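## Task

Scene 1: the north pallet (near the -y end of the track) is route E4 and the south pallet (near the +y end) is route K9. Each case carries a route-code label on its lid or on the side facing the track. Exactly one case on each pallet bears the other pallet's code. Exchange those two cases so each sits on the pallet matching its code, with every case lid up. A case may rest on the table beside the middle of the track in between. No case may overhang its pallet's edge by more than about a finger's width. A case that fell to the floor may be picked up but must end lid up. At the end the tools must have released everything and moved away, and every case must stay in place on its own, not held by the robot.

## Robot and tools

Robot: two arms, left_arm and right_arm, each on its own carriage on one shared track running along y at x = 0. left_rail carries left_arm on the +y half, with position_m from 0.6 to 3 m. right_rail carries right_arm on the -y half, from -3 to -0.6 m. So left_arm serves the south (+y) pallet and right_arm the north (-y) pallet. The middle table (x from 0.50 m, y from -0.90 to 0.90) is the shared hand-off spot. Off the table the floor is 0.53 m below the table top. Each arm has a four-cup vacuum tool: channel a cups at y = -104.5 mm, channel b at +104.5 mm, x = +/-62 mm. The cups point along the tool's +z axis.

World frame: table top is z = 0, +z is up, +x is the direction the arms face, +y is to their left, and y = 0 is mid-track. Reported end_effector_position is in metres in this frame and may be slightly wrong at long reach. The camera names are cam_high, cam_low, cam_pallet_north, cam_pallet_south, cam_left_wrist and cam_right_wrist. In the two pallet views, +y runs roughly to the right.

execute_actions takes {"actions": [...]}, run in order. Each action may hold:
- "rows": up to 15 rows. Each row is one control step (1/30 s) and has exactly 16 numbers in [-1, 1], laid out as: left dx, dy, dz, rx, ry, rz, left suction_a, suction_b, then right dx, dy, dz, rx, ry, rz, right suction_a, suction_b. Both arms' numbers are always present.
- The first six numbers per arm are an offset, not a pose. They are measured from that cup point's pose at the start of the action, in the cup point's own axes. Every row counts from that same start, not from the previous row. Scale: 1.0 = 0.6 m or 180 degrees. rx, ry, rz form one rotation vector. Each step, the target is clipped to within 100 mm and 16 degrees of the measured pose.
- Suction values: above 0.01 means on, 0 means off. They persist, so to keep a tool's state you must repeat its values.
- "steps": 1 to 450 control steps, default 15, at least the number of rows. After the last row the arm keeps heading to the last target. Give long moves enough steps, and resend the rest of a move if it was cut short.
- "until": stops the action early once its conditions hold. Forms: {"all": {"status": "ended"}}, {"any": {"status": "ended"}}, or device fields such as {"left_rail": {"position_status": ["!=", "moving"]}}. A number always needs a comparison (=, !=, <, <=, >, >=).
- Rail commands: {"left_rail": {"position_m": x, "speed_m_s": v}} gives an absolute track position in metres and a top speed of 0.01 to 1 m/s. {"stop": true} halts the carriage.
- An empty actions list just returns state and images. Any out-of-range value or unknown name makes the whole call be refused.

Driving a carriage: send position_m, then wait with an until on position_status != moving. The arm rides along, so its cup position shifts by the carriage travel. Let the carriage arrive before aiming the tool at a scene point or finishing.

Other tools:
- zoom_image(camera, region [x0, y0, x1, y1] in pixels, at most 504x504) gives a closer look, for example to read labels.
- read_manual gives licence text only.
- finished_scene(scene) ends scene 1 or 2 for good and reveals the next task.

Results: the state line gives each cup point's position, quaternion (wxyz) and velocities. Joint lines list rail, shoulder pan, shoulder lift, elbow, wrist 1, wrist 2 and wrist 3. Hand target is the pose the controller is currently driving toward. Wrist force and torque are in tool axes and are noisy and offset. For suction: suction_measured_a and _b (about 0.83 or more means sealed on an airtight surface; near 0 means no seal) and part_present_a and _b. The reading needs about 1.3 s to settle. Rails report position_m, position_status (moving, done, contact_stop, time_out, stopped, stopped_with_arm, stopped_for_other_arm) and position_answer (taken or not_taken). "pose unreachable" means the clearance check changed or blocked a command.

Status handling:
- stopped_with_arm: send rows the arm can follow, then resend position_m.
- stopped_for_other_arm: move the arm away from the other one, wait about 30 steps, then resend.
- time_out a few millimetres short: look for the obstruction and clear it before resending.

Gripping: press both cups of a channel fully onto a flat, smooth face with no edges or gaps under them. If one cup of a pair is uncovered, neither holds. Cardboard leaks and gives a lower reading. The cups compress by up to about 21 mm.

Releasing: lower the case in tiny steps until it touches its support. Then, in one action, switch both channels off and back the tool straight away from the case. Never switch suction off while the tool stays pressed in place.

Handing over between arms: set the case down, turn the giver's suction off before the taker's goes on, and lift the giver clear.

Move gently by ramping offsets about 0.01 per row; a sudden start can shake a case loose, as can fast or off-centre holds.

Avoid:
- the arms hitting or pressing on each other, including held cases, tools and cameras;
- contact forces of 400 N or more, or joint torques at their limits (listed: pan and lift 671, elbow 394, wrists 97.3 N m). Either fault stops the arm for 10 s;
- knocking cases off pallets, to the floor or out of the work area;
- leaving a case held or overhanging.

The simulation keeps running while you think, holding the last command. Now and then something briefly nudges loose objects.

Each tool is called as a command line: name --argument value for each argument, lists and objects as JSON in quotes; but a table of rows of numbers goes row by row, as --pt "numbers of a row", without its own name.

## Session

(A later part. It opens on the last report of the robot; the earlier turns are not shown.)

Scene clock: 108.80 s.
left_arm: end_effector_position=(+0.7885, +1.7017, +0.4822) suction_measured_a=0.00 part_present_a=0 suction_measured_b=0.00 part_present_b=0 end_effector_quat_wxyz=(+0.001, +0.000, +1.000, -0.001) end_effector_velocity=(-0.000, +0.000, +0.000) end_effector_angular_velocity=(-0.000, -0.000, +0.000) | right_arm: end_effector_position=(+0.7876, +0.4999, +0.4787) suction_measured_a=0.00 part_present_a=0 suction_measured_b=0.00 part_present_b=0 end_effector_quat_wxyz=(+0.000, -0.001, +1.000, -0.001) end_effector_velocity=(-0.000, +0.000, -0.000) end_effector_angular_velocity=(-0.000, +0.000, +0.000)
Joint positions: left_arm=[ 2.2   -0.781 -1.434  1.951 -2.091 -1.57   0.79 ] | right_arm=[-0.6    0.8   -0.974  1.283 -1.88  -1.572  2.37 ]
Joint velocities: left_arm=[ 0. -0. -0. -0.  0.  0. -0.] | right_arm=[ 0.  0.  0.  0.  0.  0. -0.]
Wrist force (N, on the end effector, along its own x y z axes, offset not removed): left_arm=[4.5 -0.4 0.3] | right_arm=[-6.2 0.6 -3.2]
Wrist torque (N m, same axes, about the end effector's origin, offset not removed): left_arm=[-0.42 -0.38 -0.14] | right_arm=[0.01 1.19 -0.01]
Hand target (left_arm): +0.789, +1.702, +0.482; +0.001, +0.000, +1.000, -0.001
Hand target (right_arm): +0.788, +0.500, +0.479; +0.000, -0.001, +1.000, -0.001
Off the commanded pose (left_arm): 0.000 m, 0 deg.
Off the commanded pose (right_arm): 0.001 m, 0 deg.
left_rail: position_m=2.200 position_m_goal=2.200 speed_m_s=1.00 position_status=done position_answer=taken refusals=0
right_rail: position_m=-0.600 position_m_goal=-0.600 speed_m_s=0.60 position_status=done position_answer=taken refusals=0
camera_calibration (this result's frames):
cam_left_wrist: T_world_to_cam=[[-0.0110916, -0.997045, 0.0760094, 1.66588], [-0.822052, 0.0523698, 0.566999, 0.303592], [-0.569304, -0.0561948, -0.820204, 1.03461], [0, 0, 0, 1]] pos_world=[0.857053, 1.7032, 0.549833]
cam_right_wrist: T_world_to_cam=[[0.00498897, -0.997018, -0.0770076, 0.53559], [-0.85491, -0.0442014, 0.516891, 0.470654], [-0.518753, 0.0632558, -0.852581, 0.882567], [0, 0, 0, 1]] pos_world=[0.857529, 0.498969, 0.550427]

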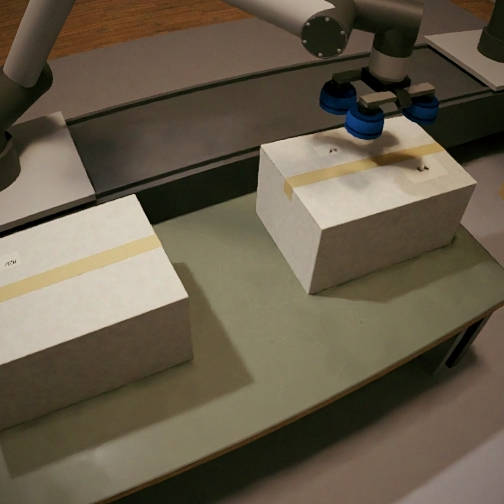

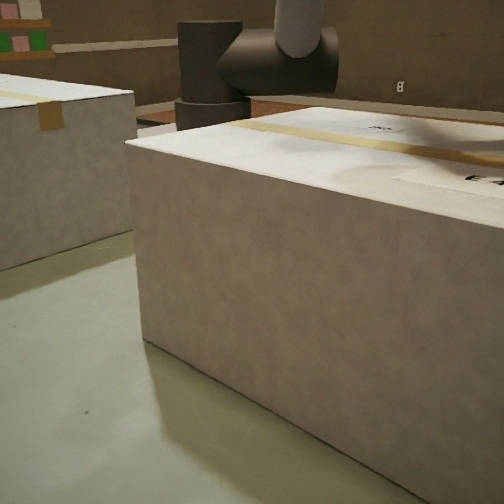

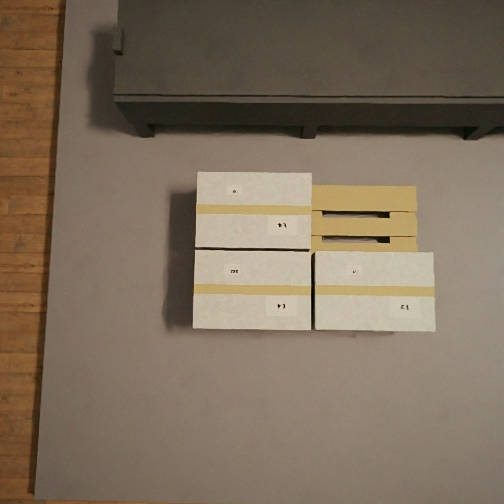

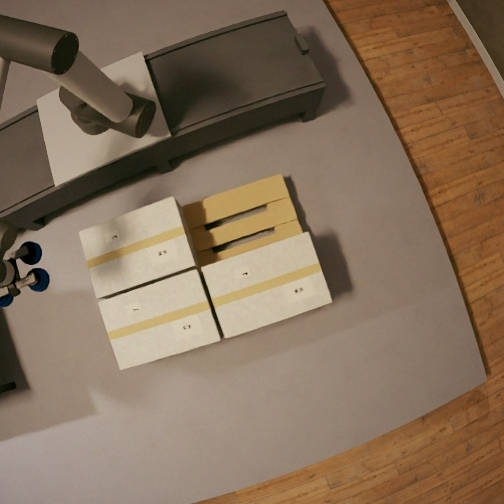

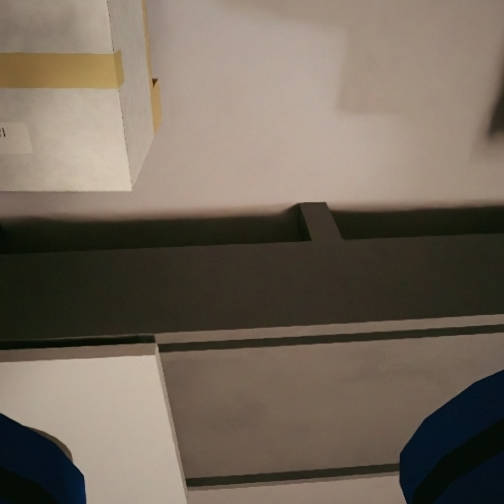

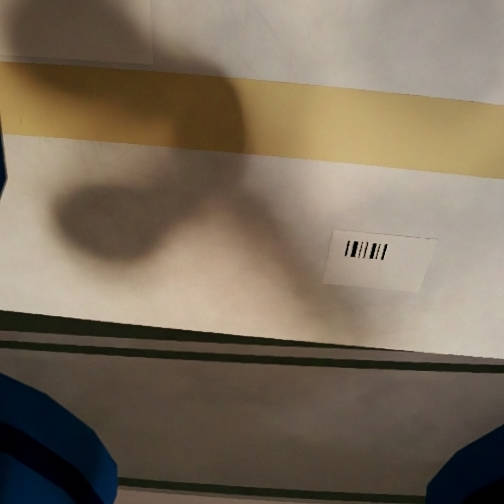

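execute_actions --actions '[{"rows":[[0,0,0,0,0,0,0,0,0,0.1,0.25,0,0,0.014,0,0],[0,0,0,0,0,0,0,0,0,0.1,0.315,0,0,0.014,1,1]],"steps":70},{"rows":[[0,0,0,0,0,0,0,0,0,0,-0.03,0,0,0,1,1],[0,0,0,0,0,0,0,0,0,0,-0.08,0,0,0,1,1],[0,0,0,0,0,0,0,0,0,0,-0.2,0,0,0,1,1],[0,0,0,0,0,0,0,0,0,0,-0.68,0,0,-0.014,1,1]],"steps":80},{"right_rail":{"position_m":-2.12},"rows":[[0,0,0,0,0,0,0,0,-0.05,-0.93,0,0,0,0,1,1]],"steps":150}]'

Scene clock: 131.13 s.
left_arm: end_effector_position=(+0.7885, +1.7017, +0.4822) suction_measured_a=0.00 part_present_a=0 suction_measured_b=0.00 part_present_b=0 end_effector_quat_wxyz=(+0.001, +0.000, +1.000, -0.001) end_effector_velocity=(-0.000, +0.000, +0.000) end_effector_angular_velocity=(-0.000, -0.000, -0.000) | right_arm: end_effector_position=(+0.8182, -1.5180, +0.6985) suction_measured_a=0.90 part_present_a=1 suction_measured_b=0.90 part_present_b=1 end_effector_quat_wxyz=(+0.000, -0.001, +1.000, -0.000) end_effector_velocity=(+0.000, +0.000, -0.000) end_effector_angular_velocity=(-0.000, +0.000, +0.000)
Joint positions: left_arm=[ 2.2   -0.781 -1.434  1.951 -2.091 -1.57   0.79 ] | right_arm=[-2.12   0.436 -1.429  1.626 -1.768 -1.572  2.005]
Joint velocities: left_arm=[ 0. -0. -0.  0. -0. -0.  0.] | right_arm=[0. 0. 0. 0. 0. 0. 0.]
Wrist force (N, on the end effector, along its own x y z axes, offset not removed): left_arm=[4.2 2.1 -0.6] | right_arm=[-5.2 2.3 57.3]
Wrist torque (N m, same axes, about the end effector's origin, offset not removed): left_arm=[-0.05 -0.26 -0.15] | right_arm=[-16.03 1.53 0.22]
Hand target (left_arm): +0.789, +1.702, +0.482; +0.001, +0.000, +1.000, -0.001
Hand target (right_arm): +0.818, -1.518, +0.698; +0.000, -0.001, +1.000, -0.000
Off the commanded pose (left_arm): 0.000 m, 0 deg.
Off the commanded pose (right_arm): 0.001 m, 0 deg.
left_rail: position_m=2.200 position_m_goal=2.200 speed_m_s=1.00 position_status=done position_answer=taken refusals=0
right_rail: position_m=-2.120 position_m_goal=-2.120 speed_m_s=0.60 position_status=done position_answer=taken refusals=0
camera_calibration (this result's frames):
cam_left_wrist: T_world_to_cam=[[-0.011092, -0.997045, 0.0760122, 1.66588], [-0.822054, 0.0523716, 0.566996, 0.303589], [-0.569302, -0.0561971, -0.820206, 1.03462], [0, 0, 0, 1]] pos_world=[0.857052, 1.7032, 0.549837]
cam_right_wrist: T_world_to_cam=[[0.00499123, -0.996954, -0.0778377, -1.45877], [-0.854826, -0.044644, 0.516991, 0.293158], [-0.518891, 0.0639573, -0.852445, 1.21451], [0, 0, 0, 1]] pos_world=[0.888078, -1.51891, 0.770197]

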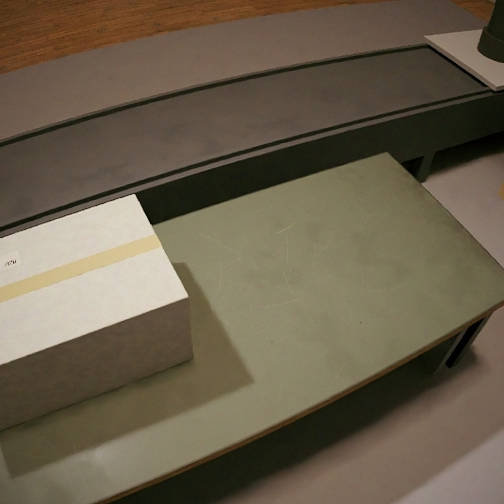

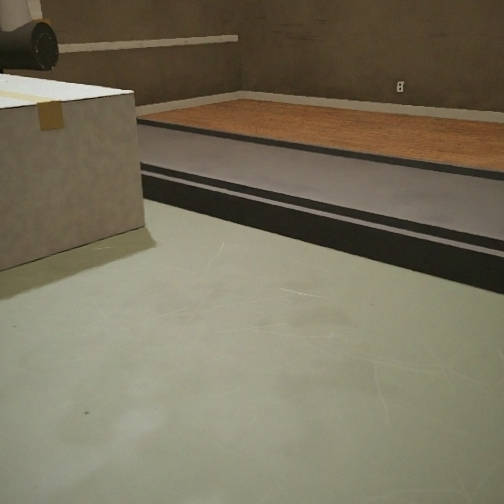

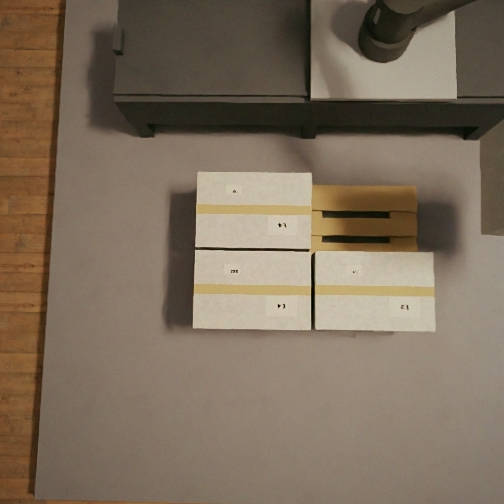

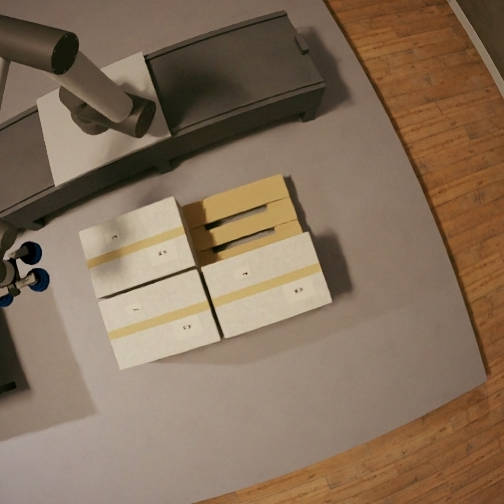

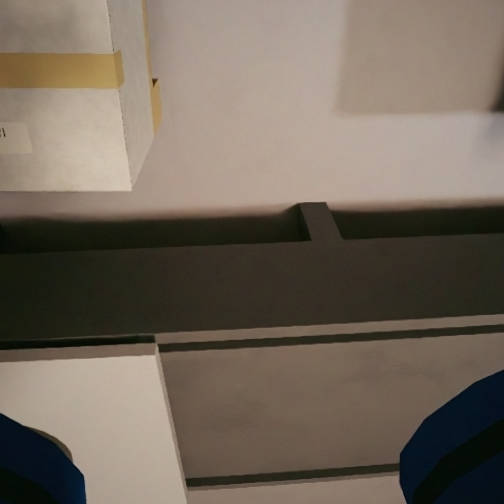

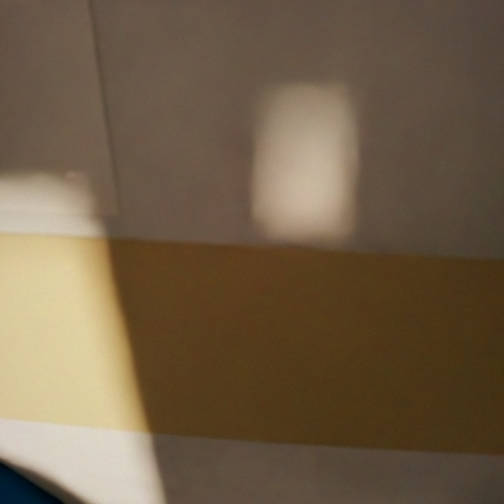

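execute_actions --actions '[{"left_rail":{"position_m":0.6},"rows":[[0,0,0,0,0,0,0,0,0.015,-0.97,0,0,0,0,1,1]],"steps":90},{"rows":[[-0.049,-1,0,0,0,0,0,0,0,0,0.75,0,0,0,1,1]],"steps":100}]'

Scene clock: 145.00 s.
left_arm: end_effector_position=(+0.8173, -0.4981, +0.4833) suction_measured_a=0.00 part_present_a=0 suction_measured_b=0.00 part_present_b=0 end_effector_quat_wxyz=(+0.001, +0.000, +1.000, -0.001) end_effector_velocity=(-0.000, -0.000, -0.000) end_effector_angular_velocity=(+0.000, +0.000, -0.000) | right_arm: end_effector_position=(+0.8112, -2.0999, +0.2492) suction_measured_a=0.90 part_present_a=1 suction_measured_b=0.90 part_present_b=1 end_effector_quat_wxyz=(+0.000, -0.001, +1.000, +0.000) end_effector_velocity=(-0.000, +0.000, -0.000) end_effector_angular_velocity=(+0.000, +0.000, +0.000)
Joint positions: left_arm=[ 0.6   -1.079 -0.957  1.249 -1.865 -1.57   0.492] | right_arm=[-2.12  -0.226 -1.353  2.275 -2.493 -1.57   1.344]
Joint velocities: left_arm=[ 0. -0.  0.  0. -0.  0. -0.] | right_arm=[ 0.  0.  0. -0.  0.  0.  0.]
Wrist force (N, on the end effector, along its own x y z axes, offset not removed): left_arm=[1.1 1.1 1.5] | right_arm=[0.0 -1.2 52.2]
Wrist torque (N m, same axes, about the end effector's origin, offset not removed): left_arm=[-0.29 0.14 -0.07] | right_arm=[-16.46 0.89 0.05]
Hand target (left_arm): +0.817, -0.498, +0.483; +0.001, +0.000, +1.000, -0.001
Hand target (right_arm): +0.811, -2.100, +0.249; +0.000, -0.001, +1.000, +0.000
Off the commanded pose (left_arm): 0.001 m, 0 deg.
Off the commanded pose (right_arm): 0.001 m, 0 deg.
left_rail: position_m=0.600 position_m_goal=0.600 speed_m_s=1.00 position_status=done position_answer=taken refusals=0
right_rail: position_m=-2.120 position_m_goal=-2.120 speed_m_s=0.60 position_status=done position_answer=taken refusals=0
camera_calibration (this result's frames):
cam_left_wrist: T_world_to_cam=[[-0.0110864, -0.997041, 0.0760725, -0.527245], [-0.821916, 0.0524149, 0.567192, 0.441659], [-0.5695, -0.0562371, -0.820065, 0.928334], [0, 0, 0, 1]] pos_world=[0.885848, -0.496628, 0.550898]
cam_right_wrist: T_world_to_cam=[[0.00503224, -0.99684, -0.079279, -2.07333], [-0.8551, -0.0453919, 0.516472, 0.492226], [-0.518439, 0.0651924, -0.852626, 0.86736], [0, 0, 0, 1]] pos_world=[0.881009, -2.10098, 0.320941]

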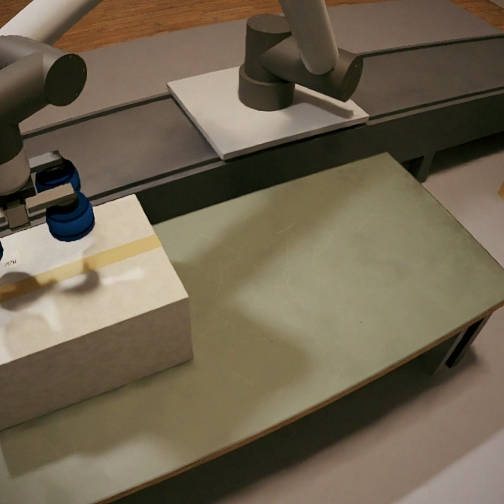

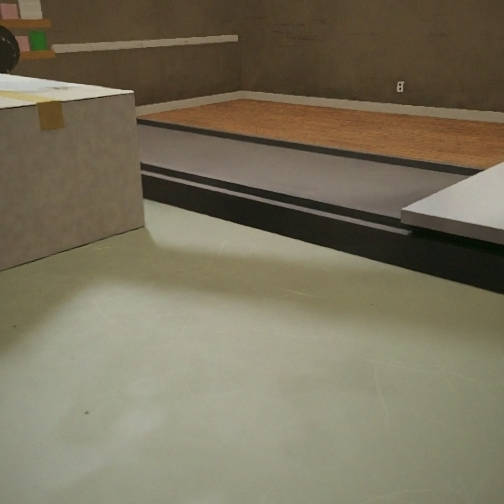

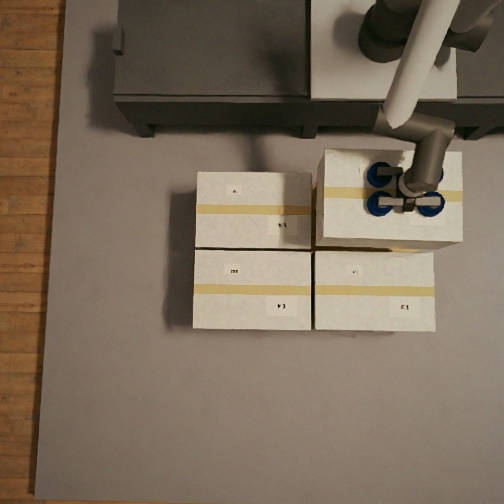

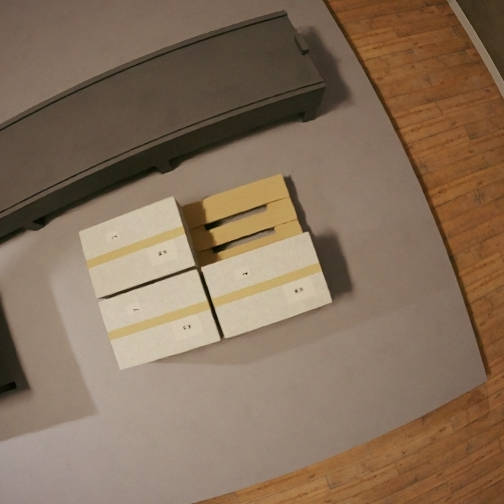

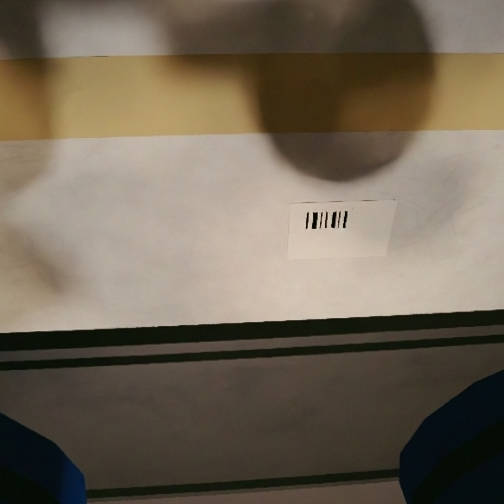

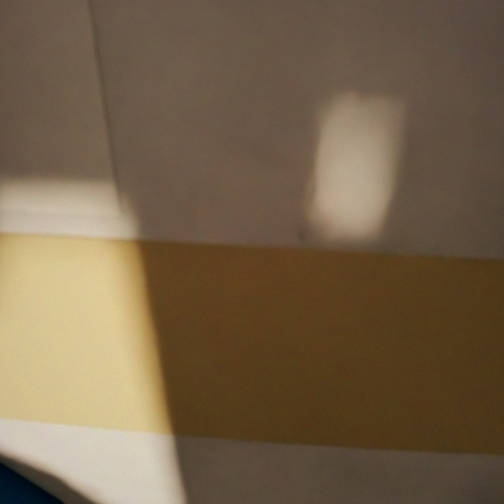

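execute_actions --actions '[{"rows":[[0,0,0.2,0,0,0,0,0,0.005,0.037,0,0,0,0,1,1]],"steps":30},{"rows":[[0,0,0.115,0,0,0,1,1,0,0,0.2,0,0,0,1,1],[0,0,0.125,0,0,0,1,1,0,0,0.4,0,0,0,1,1]],"steps":70}]'

Scene clock: 160.70 s.
left_arm: end_effector_position=(+0.8179, -0.4988, +0.2883) suction_measured_a=0.83 part_present_a=1 suction_measured_b=0.83 part_present_b=1 end_effector_quat_wxyz=(+0.001, +0.000, +1.000, -0.001) end_effector_velocity=(-0.000, -0.000, +0.000) end_effector_angular_velocity=(-0.000, +0.000, +0.000) | right_arm: end_effector_position=(+0.8085, -2.0779, +0.0092) suction_measured_a=0.90 part_present_a=1 suction_measured_b=0.90 part_present_b=1 end_effector_quat_wxyz=(+0.000, -0.001, +1.000, +0.000) end_effector_velocity=(-0.000, +0.000, -0.000) end_effector_angular_velocity=(+0.000, +0.000, -0.000)
Joint positions: left_arm=[ 0.6   -1.078 -0.865  1.376 -2.084 -1.57   0.493] | right_arm=[-2.12  -0.199 -1.011  2.351 -2.911 -1.57   1.37 ]
Joint velocities: left_arm=[ 0. -0. -0.  0. -0. -0. -0.] | right_arm=[ 0. -0.  0. -0. -0. -0.  0.]
Wrist force (N, on the end effector, along its own x y z axes, offset not removed): left_arm=[1.4 1.2 19.3] | right_arm=[-3.4 -0.2 54.7]
Wrist torque (N m, same axes, about the end effector's origin, offset not removed): left_arm=[-4.27 1.42 -0.23] | right_arm=[-16.35 1.39 0.32]
Hand target (left_arm): +0.818, -0.499, +0.288; +0.001, +0.000, +1.000, -0.001
Hand target (right_arm): +0.809, -2.078, +0.009; +0.000, -0.001, +1.000, +0.000
Off the commanded pose (left_arm): 0.000 m, 0 deg.
Off the commanded pose (right_arm): 0.000 m, 0 deg.
left_rail: position_m=0.600 position_m_goal=0.600 speed_m_s=1.00 position_status=done position_answer=taken refusals=0
right_rail: position_m=-2.120 position_m_goal=-2.120 speed_m_s=0.60 position_status=done position_answer=taken refusals=0
camera_calibration (this result's frames):
cam_left_wrist: T_world_to_cam=[[-0.0111189, -0.997039, 0.0760835, -0.513022], [-0.821914, 0.0524479, 0.567192, 0.55277], [-0.569503, -0.0562276, -0.820064, 0.768745], [0, 0, 0, 1]] pos_world=[0.886428, -0.49727, 0.355926]
cam_right_wrist: T_world_to_cam=[[0.0050251, -0.996844, -0.079232, -2.0704], [-0.855074, -0.0453647, 0.516517, 0.614943], [-0.518481, 0.0651537, -0.852603, 0.659899], [0, 0, 0, 1]] pos_world=[0.878371, -2.07896, 0.0809613]

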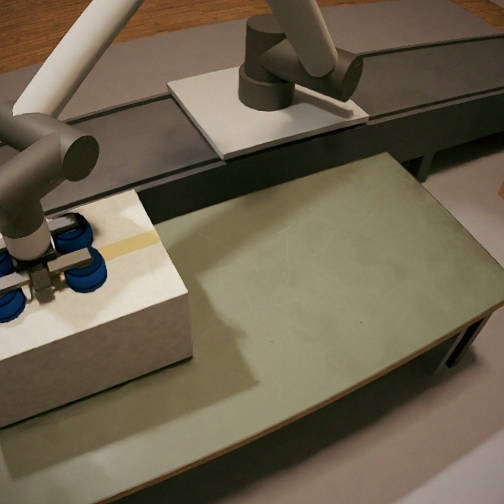

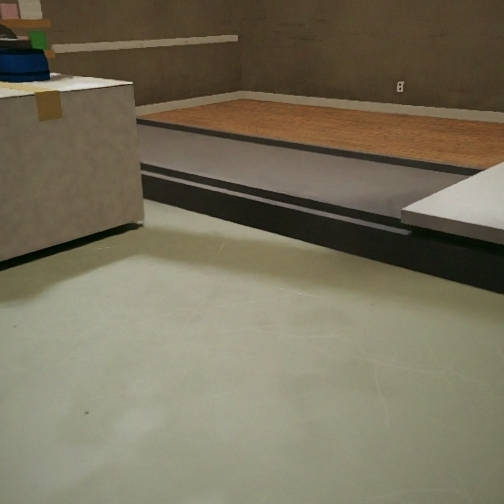

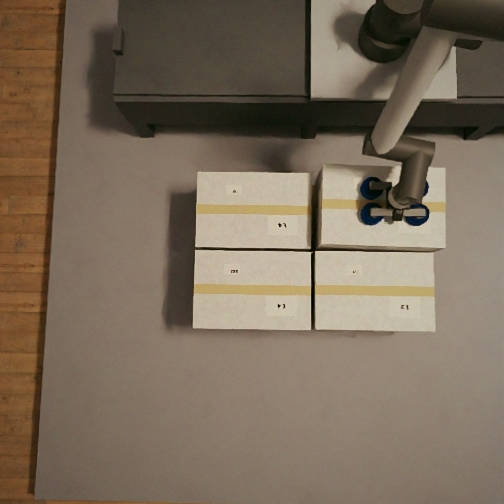

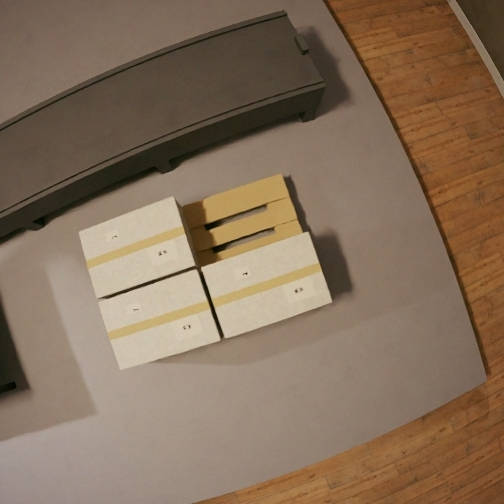

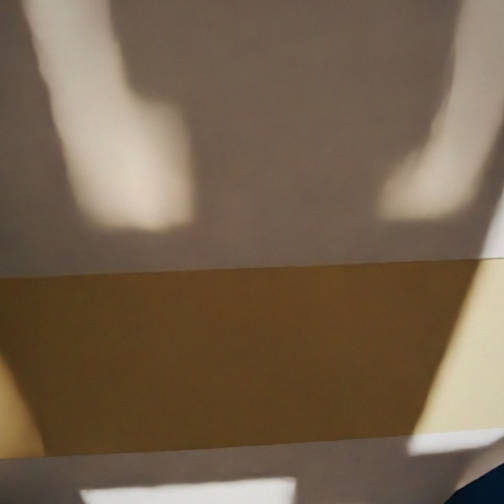

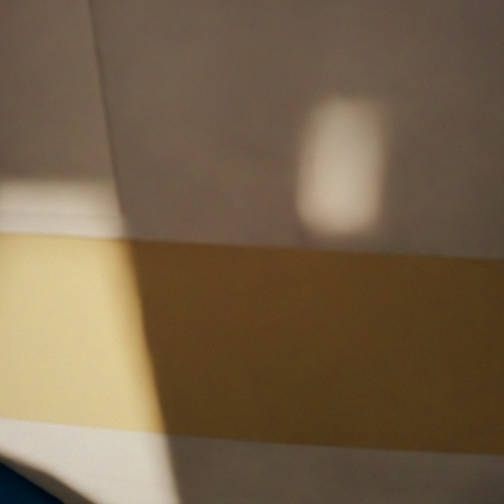

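zoom_image --camera "cam_pallet_north" --region '[290, 150, 470, 270]'

Region (290, 150, 470, 270) of cam_pallet_north's 504x504 image, scaled by 2.800, with more detail than that image has.

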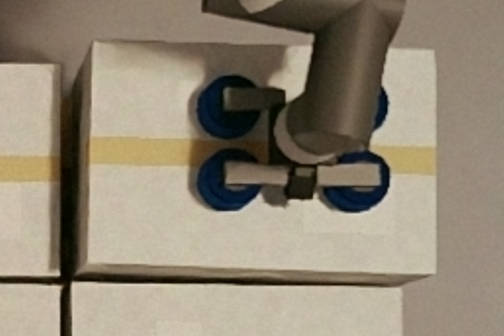

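execute_actions --actions '[{"rows":[[0,0,-0.05,0,0,0,1,1,0.008,-0.013,0,0,0,-0.009,1,1],[0,0,-0.1,0,0,0,1,1,0.008,-0.013,0,0,0,-0.009,1,1],[0,0,-0.65,0,0,0,1,1,0.008,-0.013,0,0,0,-0.009,1,1]],"steps":70},{"left_rail":{"position_m":2.75,"speed_m_s":0.6},"rows":[[-0.058,1,0,0,0,0.014,1,1,0,0,0.17,0,0,0,1,1]],"steps":150}]'

zoom_image --camera "cam_pallet_north" --region '[290, 150, 470, 270]'

Scene clock: 179.40 s.
left_arm: end_effector_position=(+0.8519, +2.2520, +0.6776) suction_measured_a=0.83 part_present_a=1 suction_measured_b=0.83 part_present_b=1 end_effector_quat_wxyz=(+0.001, +0.022, +1.000, -0.001) end_effector_velocity=(-0.000, +0.000, -0.000) end_effector_angular_velocity=(+0.000, +0.000, -0.000) | right_arm: end_effector_position=(+0.8039, -2.0858, -0.0928) suction_measured_a=0.90 part_present_a=1 suction_measured_b=0.90 part_present_b=1 end_effector_quat_wxyz=(+0.000, -0.015, +1.000, +0.000) end_effector_velocity=(-0.000, -0.000, -0.000) end_effector_angular_velocity=(-0.000, +0.000, -0.000)
Joint positions: left_arm=[ 2.75  -0.734 -1.458  1.69  -1.806 -1.57   0.881] | right_arm=[-2.12  -0.21  -0.847  2.351 -3.075 -1.57   1.331]
Joint velocities: left_arm=[ 0. -0.  0. -0.  0.  0.  0.] | right_arm=[ 0.  0.  0.  0.  0. -0.  0.]
Wrist force (N, on the end effector, along its own x y z axes, offset not removed): left_arm=[2.8 -3.2 14.9] | right_arm=[0.7 0.9 53.3]
Wrist torque (N m, same axes, about the end effector's origin, offset not removed): left_arm=[-4.83 1.20 -0.31] | right_arm=[-16.27 0.83 0.18]
Hand target (left_arm): +0.852, +2.252, +0.678; +0.001, +0.022, +1.000, -0.001
Hand target (right_arm): +0.804, -2.086, -0.093; +0.000, -0.015, +1.000, +0.000
Off the commanded pose (left_arm): 0.000 m, 0 deg.
Off the commanded pose (right_arm): 0.000 m, 0 deg.
left_rail: position_m=2.750 position_m_goal=2.750 speed_m_s=0.60 position_status=done position_answer=taken refusals=0
right_rail: position_m=-2.120 position_m_goal=-2.120 speed_m_s=0.60 position_status=done position_answer=taken refusals=0
camera_calibration (this result's frames):
cam_left_wrist: T_world_to_cam=[[-0.0549835, -0.995599, 0.0758857, 2.23467], [-0.819008, 0.0884426, 0.566925, 0.13231], [-0.571142, -0.0309794, -0.820266, 1.2067], [0, 0, 0, 1]] pos_world=[0.920431, 2.25052, 0.745227]
cam_right_wrist: T_world_to_cam=[[0.0332071, -0.996303, -0.0792261, -2.10782], [-0.853468, -0.0695175, 0.516488, 0.611655], [-0.520086, 0.0504659, -0.852622, 0.541733], [0, 0, 0, 1]] pos_world=[0.87377, -2.08485, -0.0210134]

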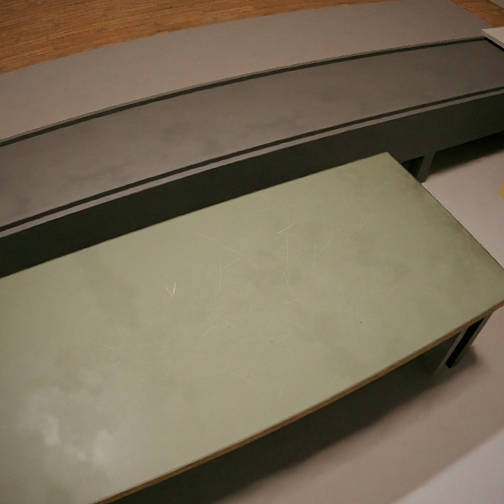

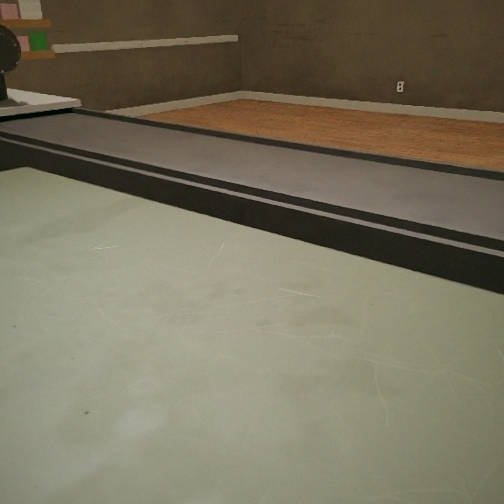

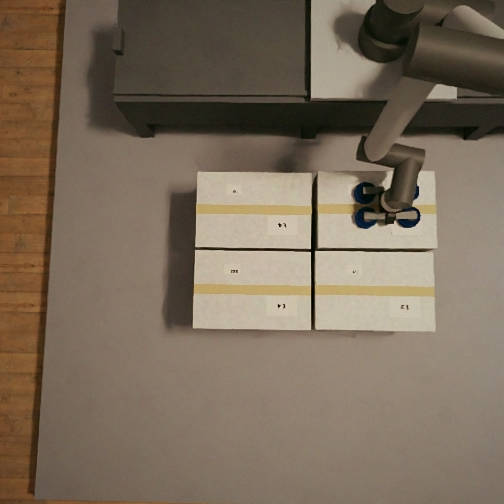

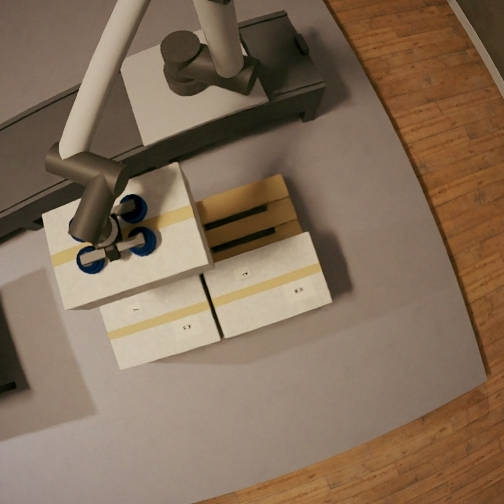

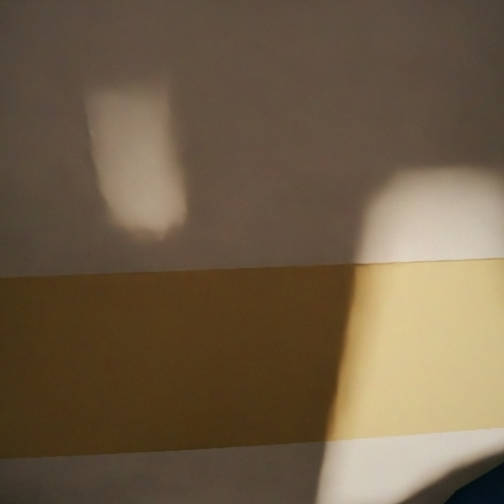

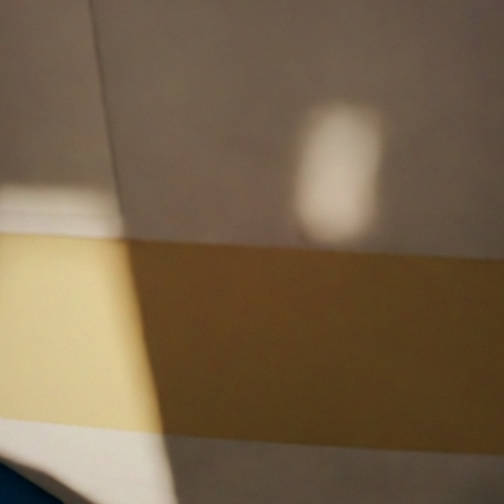

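Region (290, 150, 470, 270) of cam_pallet_north's 504x504 image, scaled by 2.800, with more detail than that image has.

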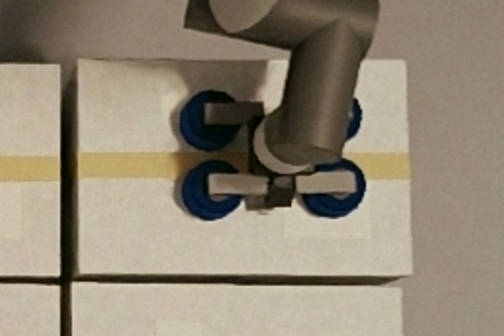

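execute_actions --actions '[{"rows":[[0.103,0.83,0,0,0,0,1,1,0,-0.008,0.03,0,0,0,1,1]],"steps":70},{"rows":[[0,0,0.8,0,0,0,1,1,0,0,0.008,0,0,0,1,1]],"steps":70},{"rows":[[0,0,0,0,0,0,1,1,0,0,-0.4,0,0,0,0,0]],"steps":50}]'

zoom_image --camera "cam_pallet_south" --region '[140, 130, 360, 330]'

Scene clock: 195.30 s.
left_arm: end_effector_position=(+0.8146, +2.7512, +0.1965) suction_measured_a=0.83 part_present_a=1 suction_measured_b=0.83 part_present_b=1 end_effector_quat_wxyz=(+0.001, +0.022, +1.000, -0.001) end_effector_velocity=(+0.000, -0.000, +0.000) end_effector_angular_velocity=(-0.000, -0.000, +0.000) | right_arm: end_effector_position=(+0.8037, -2.0905, +0.1244) suction_measured_a=0.00 part_present_a=0 suction_measured_b=0.00 part_present_b=0 end_effector_quat_wxyz=(+0.000, -0.015, +1.000, +0.000) end_effector_velocity=(+0.000, -0.000, +0.000) end_effector_angular_velocity=(-0.000, -0.000, +0.000)
Joint positions: left_arm=[ 2.75  -0.247 -1.284  2.298 -2.588 -1.571  1.368] | right_arm=[-2.12  -0.216 -1.191  2.338 -2.719 -1.57   1.325]
Joint velocities: left_arm=[ 0. -0. -0.  0. -0. -0. -0.] | right_arm=[ 0. -0. -0. -0.  0. -0. -0.]
Wrist force (N, on the end effector, along its own x y z axes, offset not removed): left_arm=[6.0 -2.7 18.4] | right_arm=[-2.2 1.4 -0.2]
Wrist torque (N m, same axes, about the end effector's origin, offset not removed): left_arm=[-4.55 0.78 -0.18] | right_arm=[0.25 0.48 0.08]
Hand target (left_arm): +0.815, +2.751, +0.197; +0.001, +0.022, +1.000, -0.001
Hand target (right_arm): +0.804, -2.091, +0.124; +0.000, -0.015, +1.000, +0.000
Off the commanded pose (left_arm): 0.000 m, 0 deg.
Off the commanded pose (right_arm): 0.000 m, 0 deg.
left_rail: position_m=2.750 position_m_goal=2.750 speed_m_s=0.60 position_status=done position_answer=taken refusals=0
right_rail: position_m=-2.120 position_m_goal=-2.120 speed_m_s=0.60 position_status=done position_answer=taken refusals=0
camera_calibration (this result's frames):
cam_left_wrist: T_world_to_cam=[[-0.0550102, -0.995618, 0.0756198, 2.76627], [-0.819189, 0.0883033, 0.566685, 0.330865], [-0.570879, -0.0307735, -0.820457, 0.805505], [0, 0, 0, 1]] pos_world=[0.88306, 2.74972, 0.264201]
cam_right_wrist: T_world_to_cam=[[0.0332255, -0.996304, -0.0792091, -2.09529], [-0.853465, -0.0695247, 0.516492, 0.49896], [-0.520091, 0.0504414, -0.85262, 0.726938], [0, 0, 0, 1]] pos_world=[0.873536, -2.08952, 0.196127]

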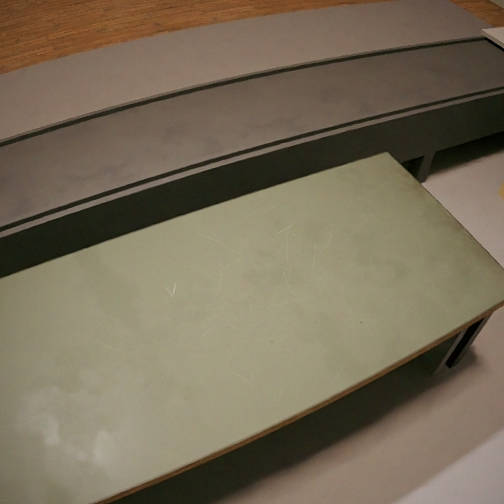

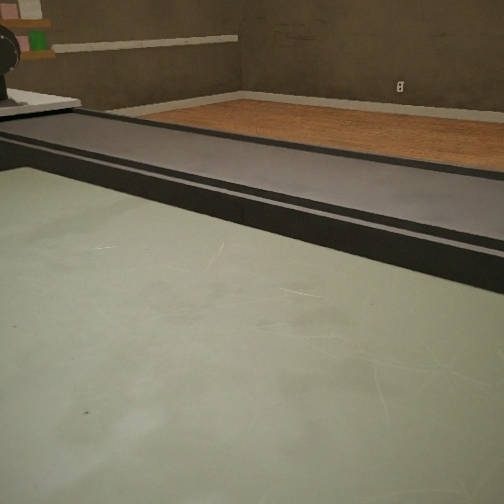

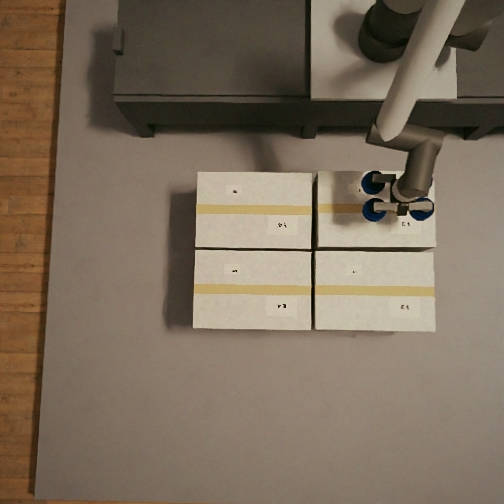

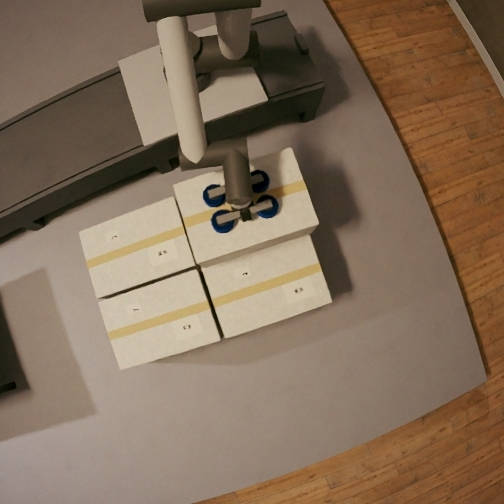

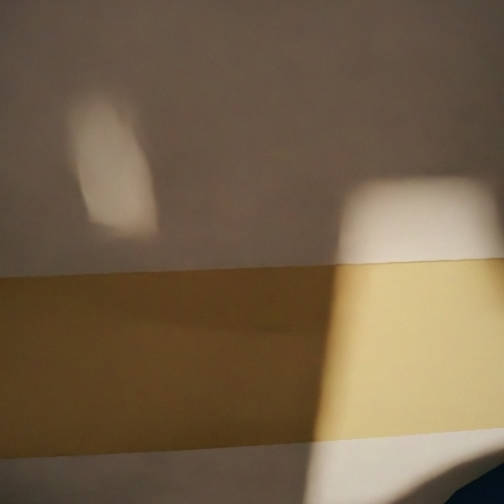

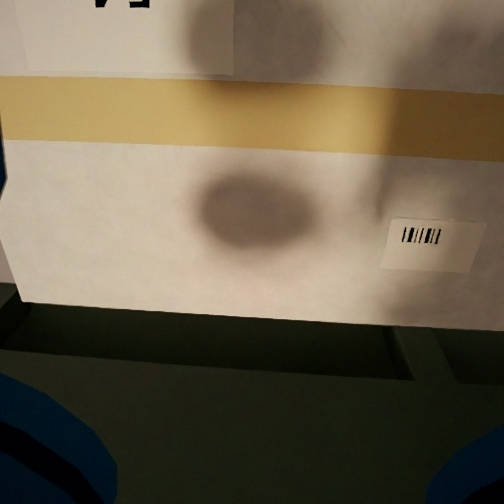

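Region (140, 130, 360, 330) of cam_pallet_south's 504x504 image, scaled by 2.291, with more detail than that image has; it fills the top 458 rows of this view, and the rest is white.

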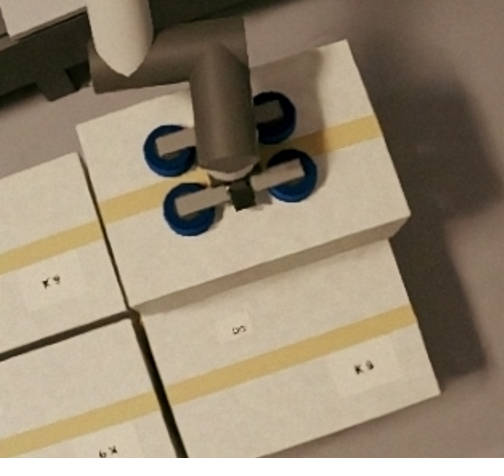

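execute_actions --actions '[{"rows":[[0.035,0.01,0,0,0,0.005,1,1,0,0,-0.4,0,0,0,0,0]],"steps":30},{"rows":[[0,0,0.33,0,0,0,1,1,0,0,0,0,0,0,0,0]],"steps":60}]'

zoom_image --camera "cam_pallet_south" --region '[140, 130, 360, 330]'

Scene clock: 204.07 s.
left_arm: end_effector_position=(+0.7946, +2.7580, -0.0019) suction_measured_a=0.83 part_present_a=1 suction_measured_b=0.83 part_present_b=1 end_effector_quat_wxyz=(+0.001, +0.030, +1.000, -0.001) end_effector_velocity=(+0.000, -0.000, +0.000) end_effector_angular_velocity=(-0.000, -0.000, -0.000) | right_arm: end_effector_position=(+0.8033, -2.0903, +0.3636) suction_measured_a=0.00 part_present_a=0 suction_measured_b=0.00 part_present_b=0 end_effector_quat_wxyz=(+0.001, -0.015, +1.000, +0.000) end_effector_velocity=(+0.000, -0.000, -0.000) end_effector_angular_velocity=(+0.000, +0.000, -0.000)
Joint positions: left_arm=[ 2.75  -0.245 -0.998  2.373 -2.949 -1.571  1.385] | right_arm=[-2.12  -0.216 -1.486  2.211 -2.297 -1.57   1.325]
Joint velocities: left_arm=[ 0.  0.  0. -0. -0.  0.  0.] | right_arm=[ 0. -0.  0. -0.  0. -0.  0.]
Wrist force (N, on the end effector, along its own x y z axes, offset not removed): left_arm=[33.4 -0.1 11.0] | right_arm=[1.8 -0.1 -3.6]
Wrist torque (N m, same axes, about the end effector's origin, offset not removed): left_arm=[-5.80 4.65 -9.22] | right_arm=[0.00 0.02 0.10]
Hand target (left_arm): +0.795, +2.758, -0.002; +0.001, +0.030, +1.000, -0.001
Hand target (right_arm): +0.803, -2.090, +0.364; +0.001, -0.015, +1.000, +0.000
Off the commanded pose (left_arm): 0.000 m, 0 deg.
Off the commanded pose (right_arm): 0.000 m, 0 deg.
left_rail: position_m=2.750 position_m_goal=2.750 speed_m_s=0.60 position_status=done position_answer=taken refusals=0
right_rail: position_m=-2.120 position_m_goal=-2.120 speed_m_s=0.60 position_status=done position_answer=taken refusals=0
camera_calibration (this result's frames):
cam_left_wrist: T_world_to_cam=[[-0.0706216, -0.994638, 0.0755464, 2.79658], [-0.817713, 0.101101, 0.566678, 0.389888], [-0.571277, -0.0217556, -0.820469, 0.607017], [0, 0, 0, 1]] pos_world=[0.86309, 2.75537, 0.0658261]
cam_right_wrist: T_world_to_cam=[[0.0332672, -0.996301, -0.0792367, -2.07614], [-0.853639, -0.0695575, 0.516199, 0.375275], [-0.519801, 0.0504671, -0.852795, 0.930602], [0, 0, 0, 1]] pos_world=[0.873145, -2.08932, 0.43539]

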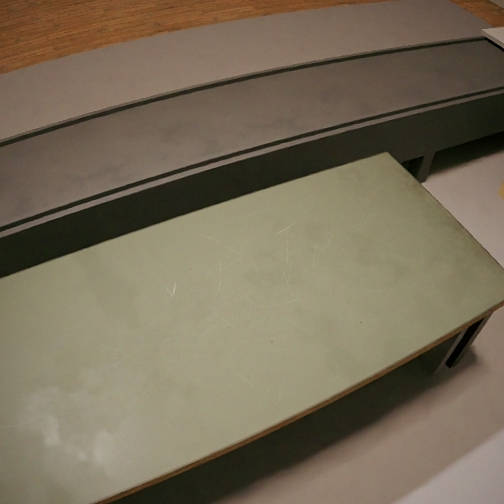

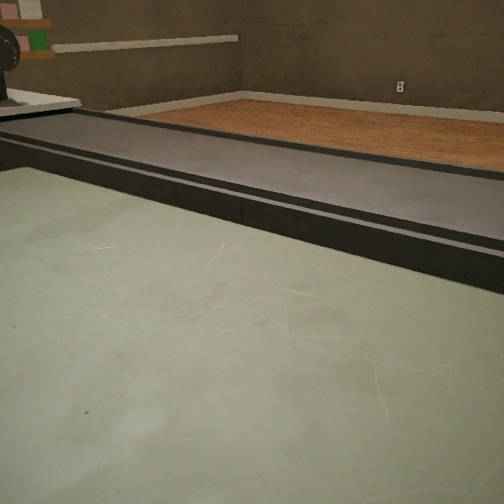

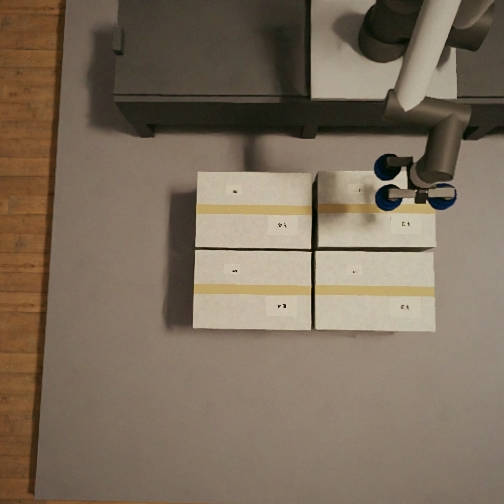

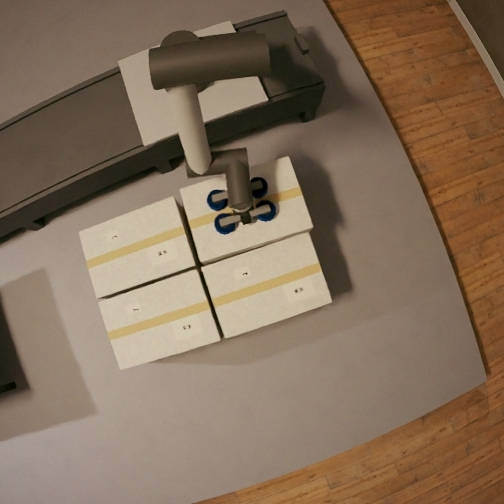

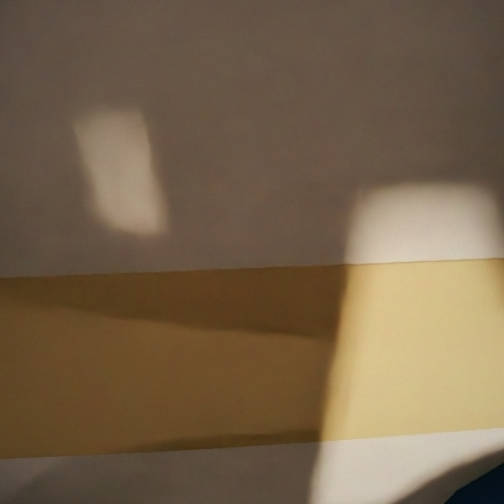

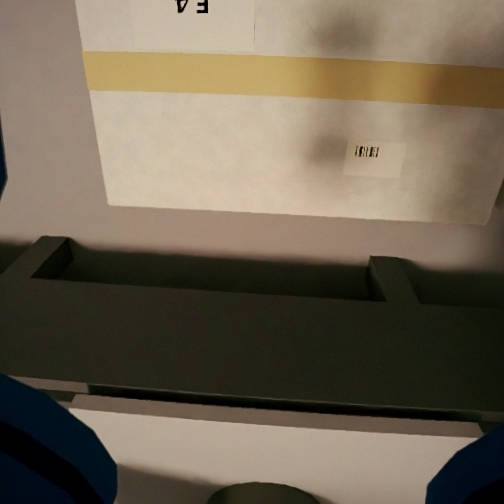

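Region (140, 130, 360, 330) of cam_pallet_south's 504x504 image, scaled by 2.291, with more detail than that image has; it fills the top 458 rows of this view, and the rest is white.

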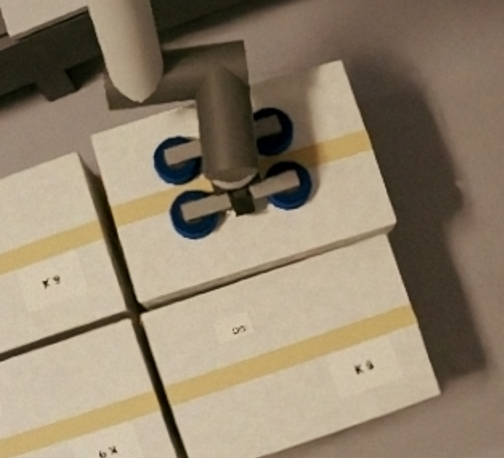

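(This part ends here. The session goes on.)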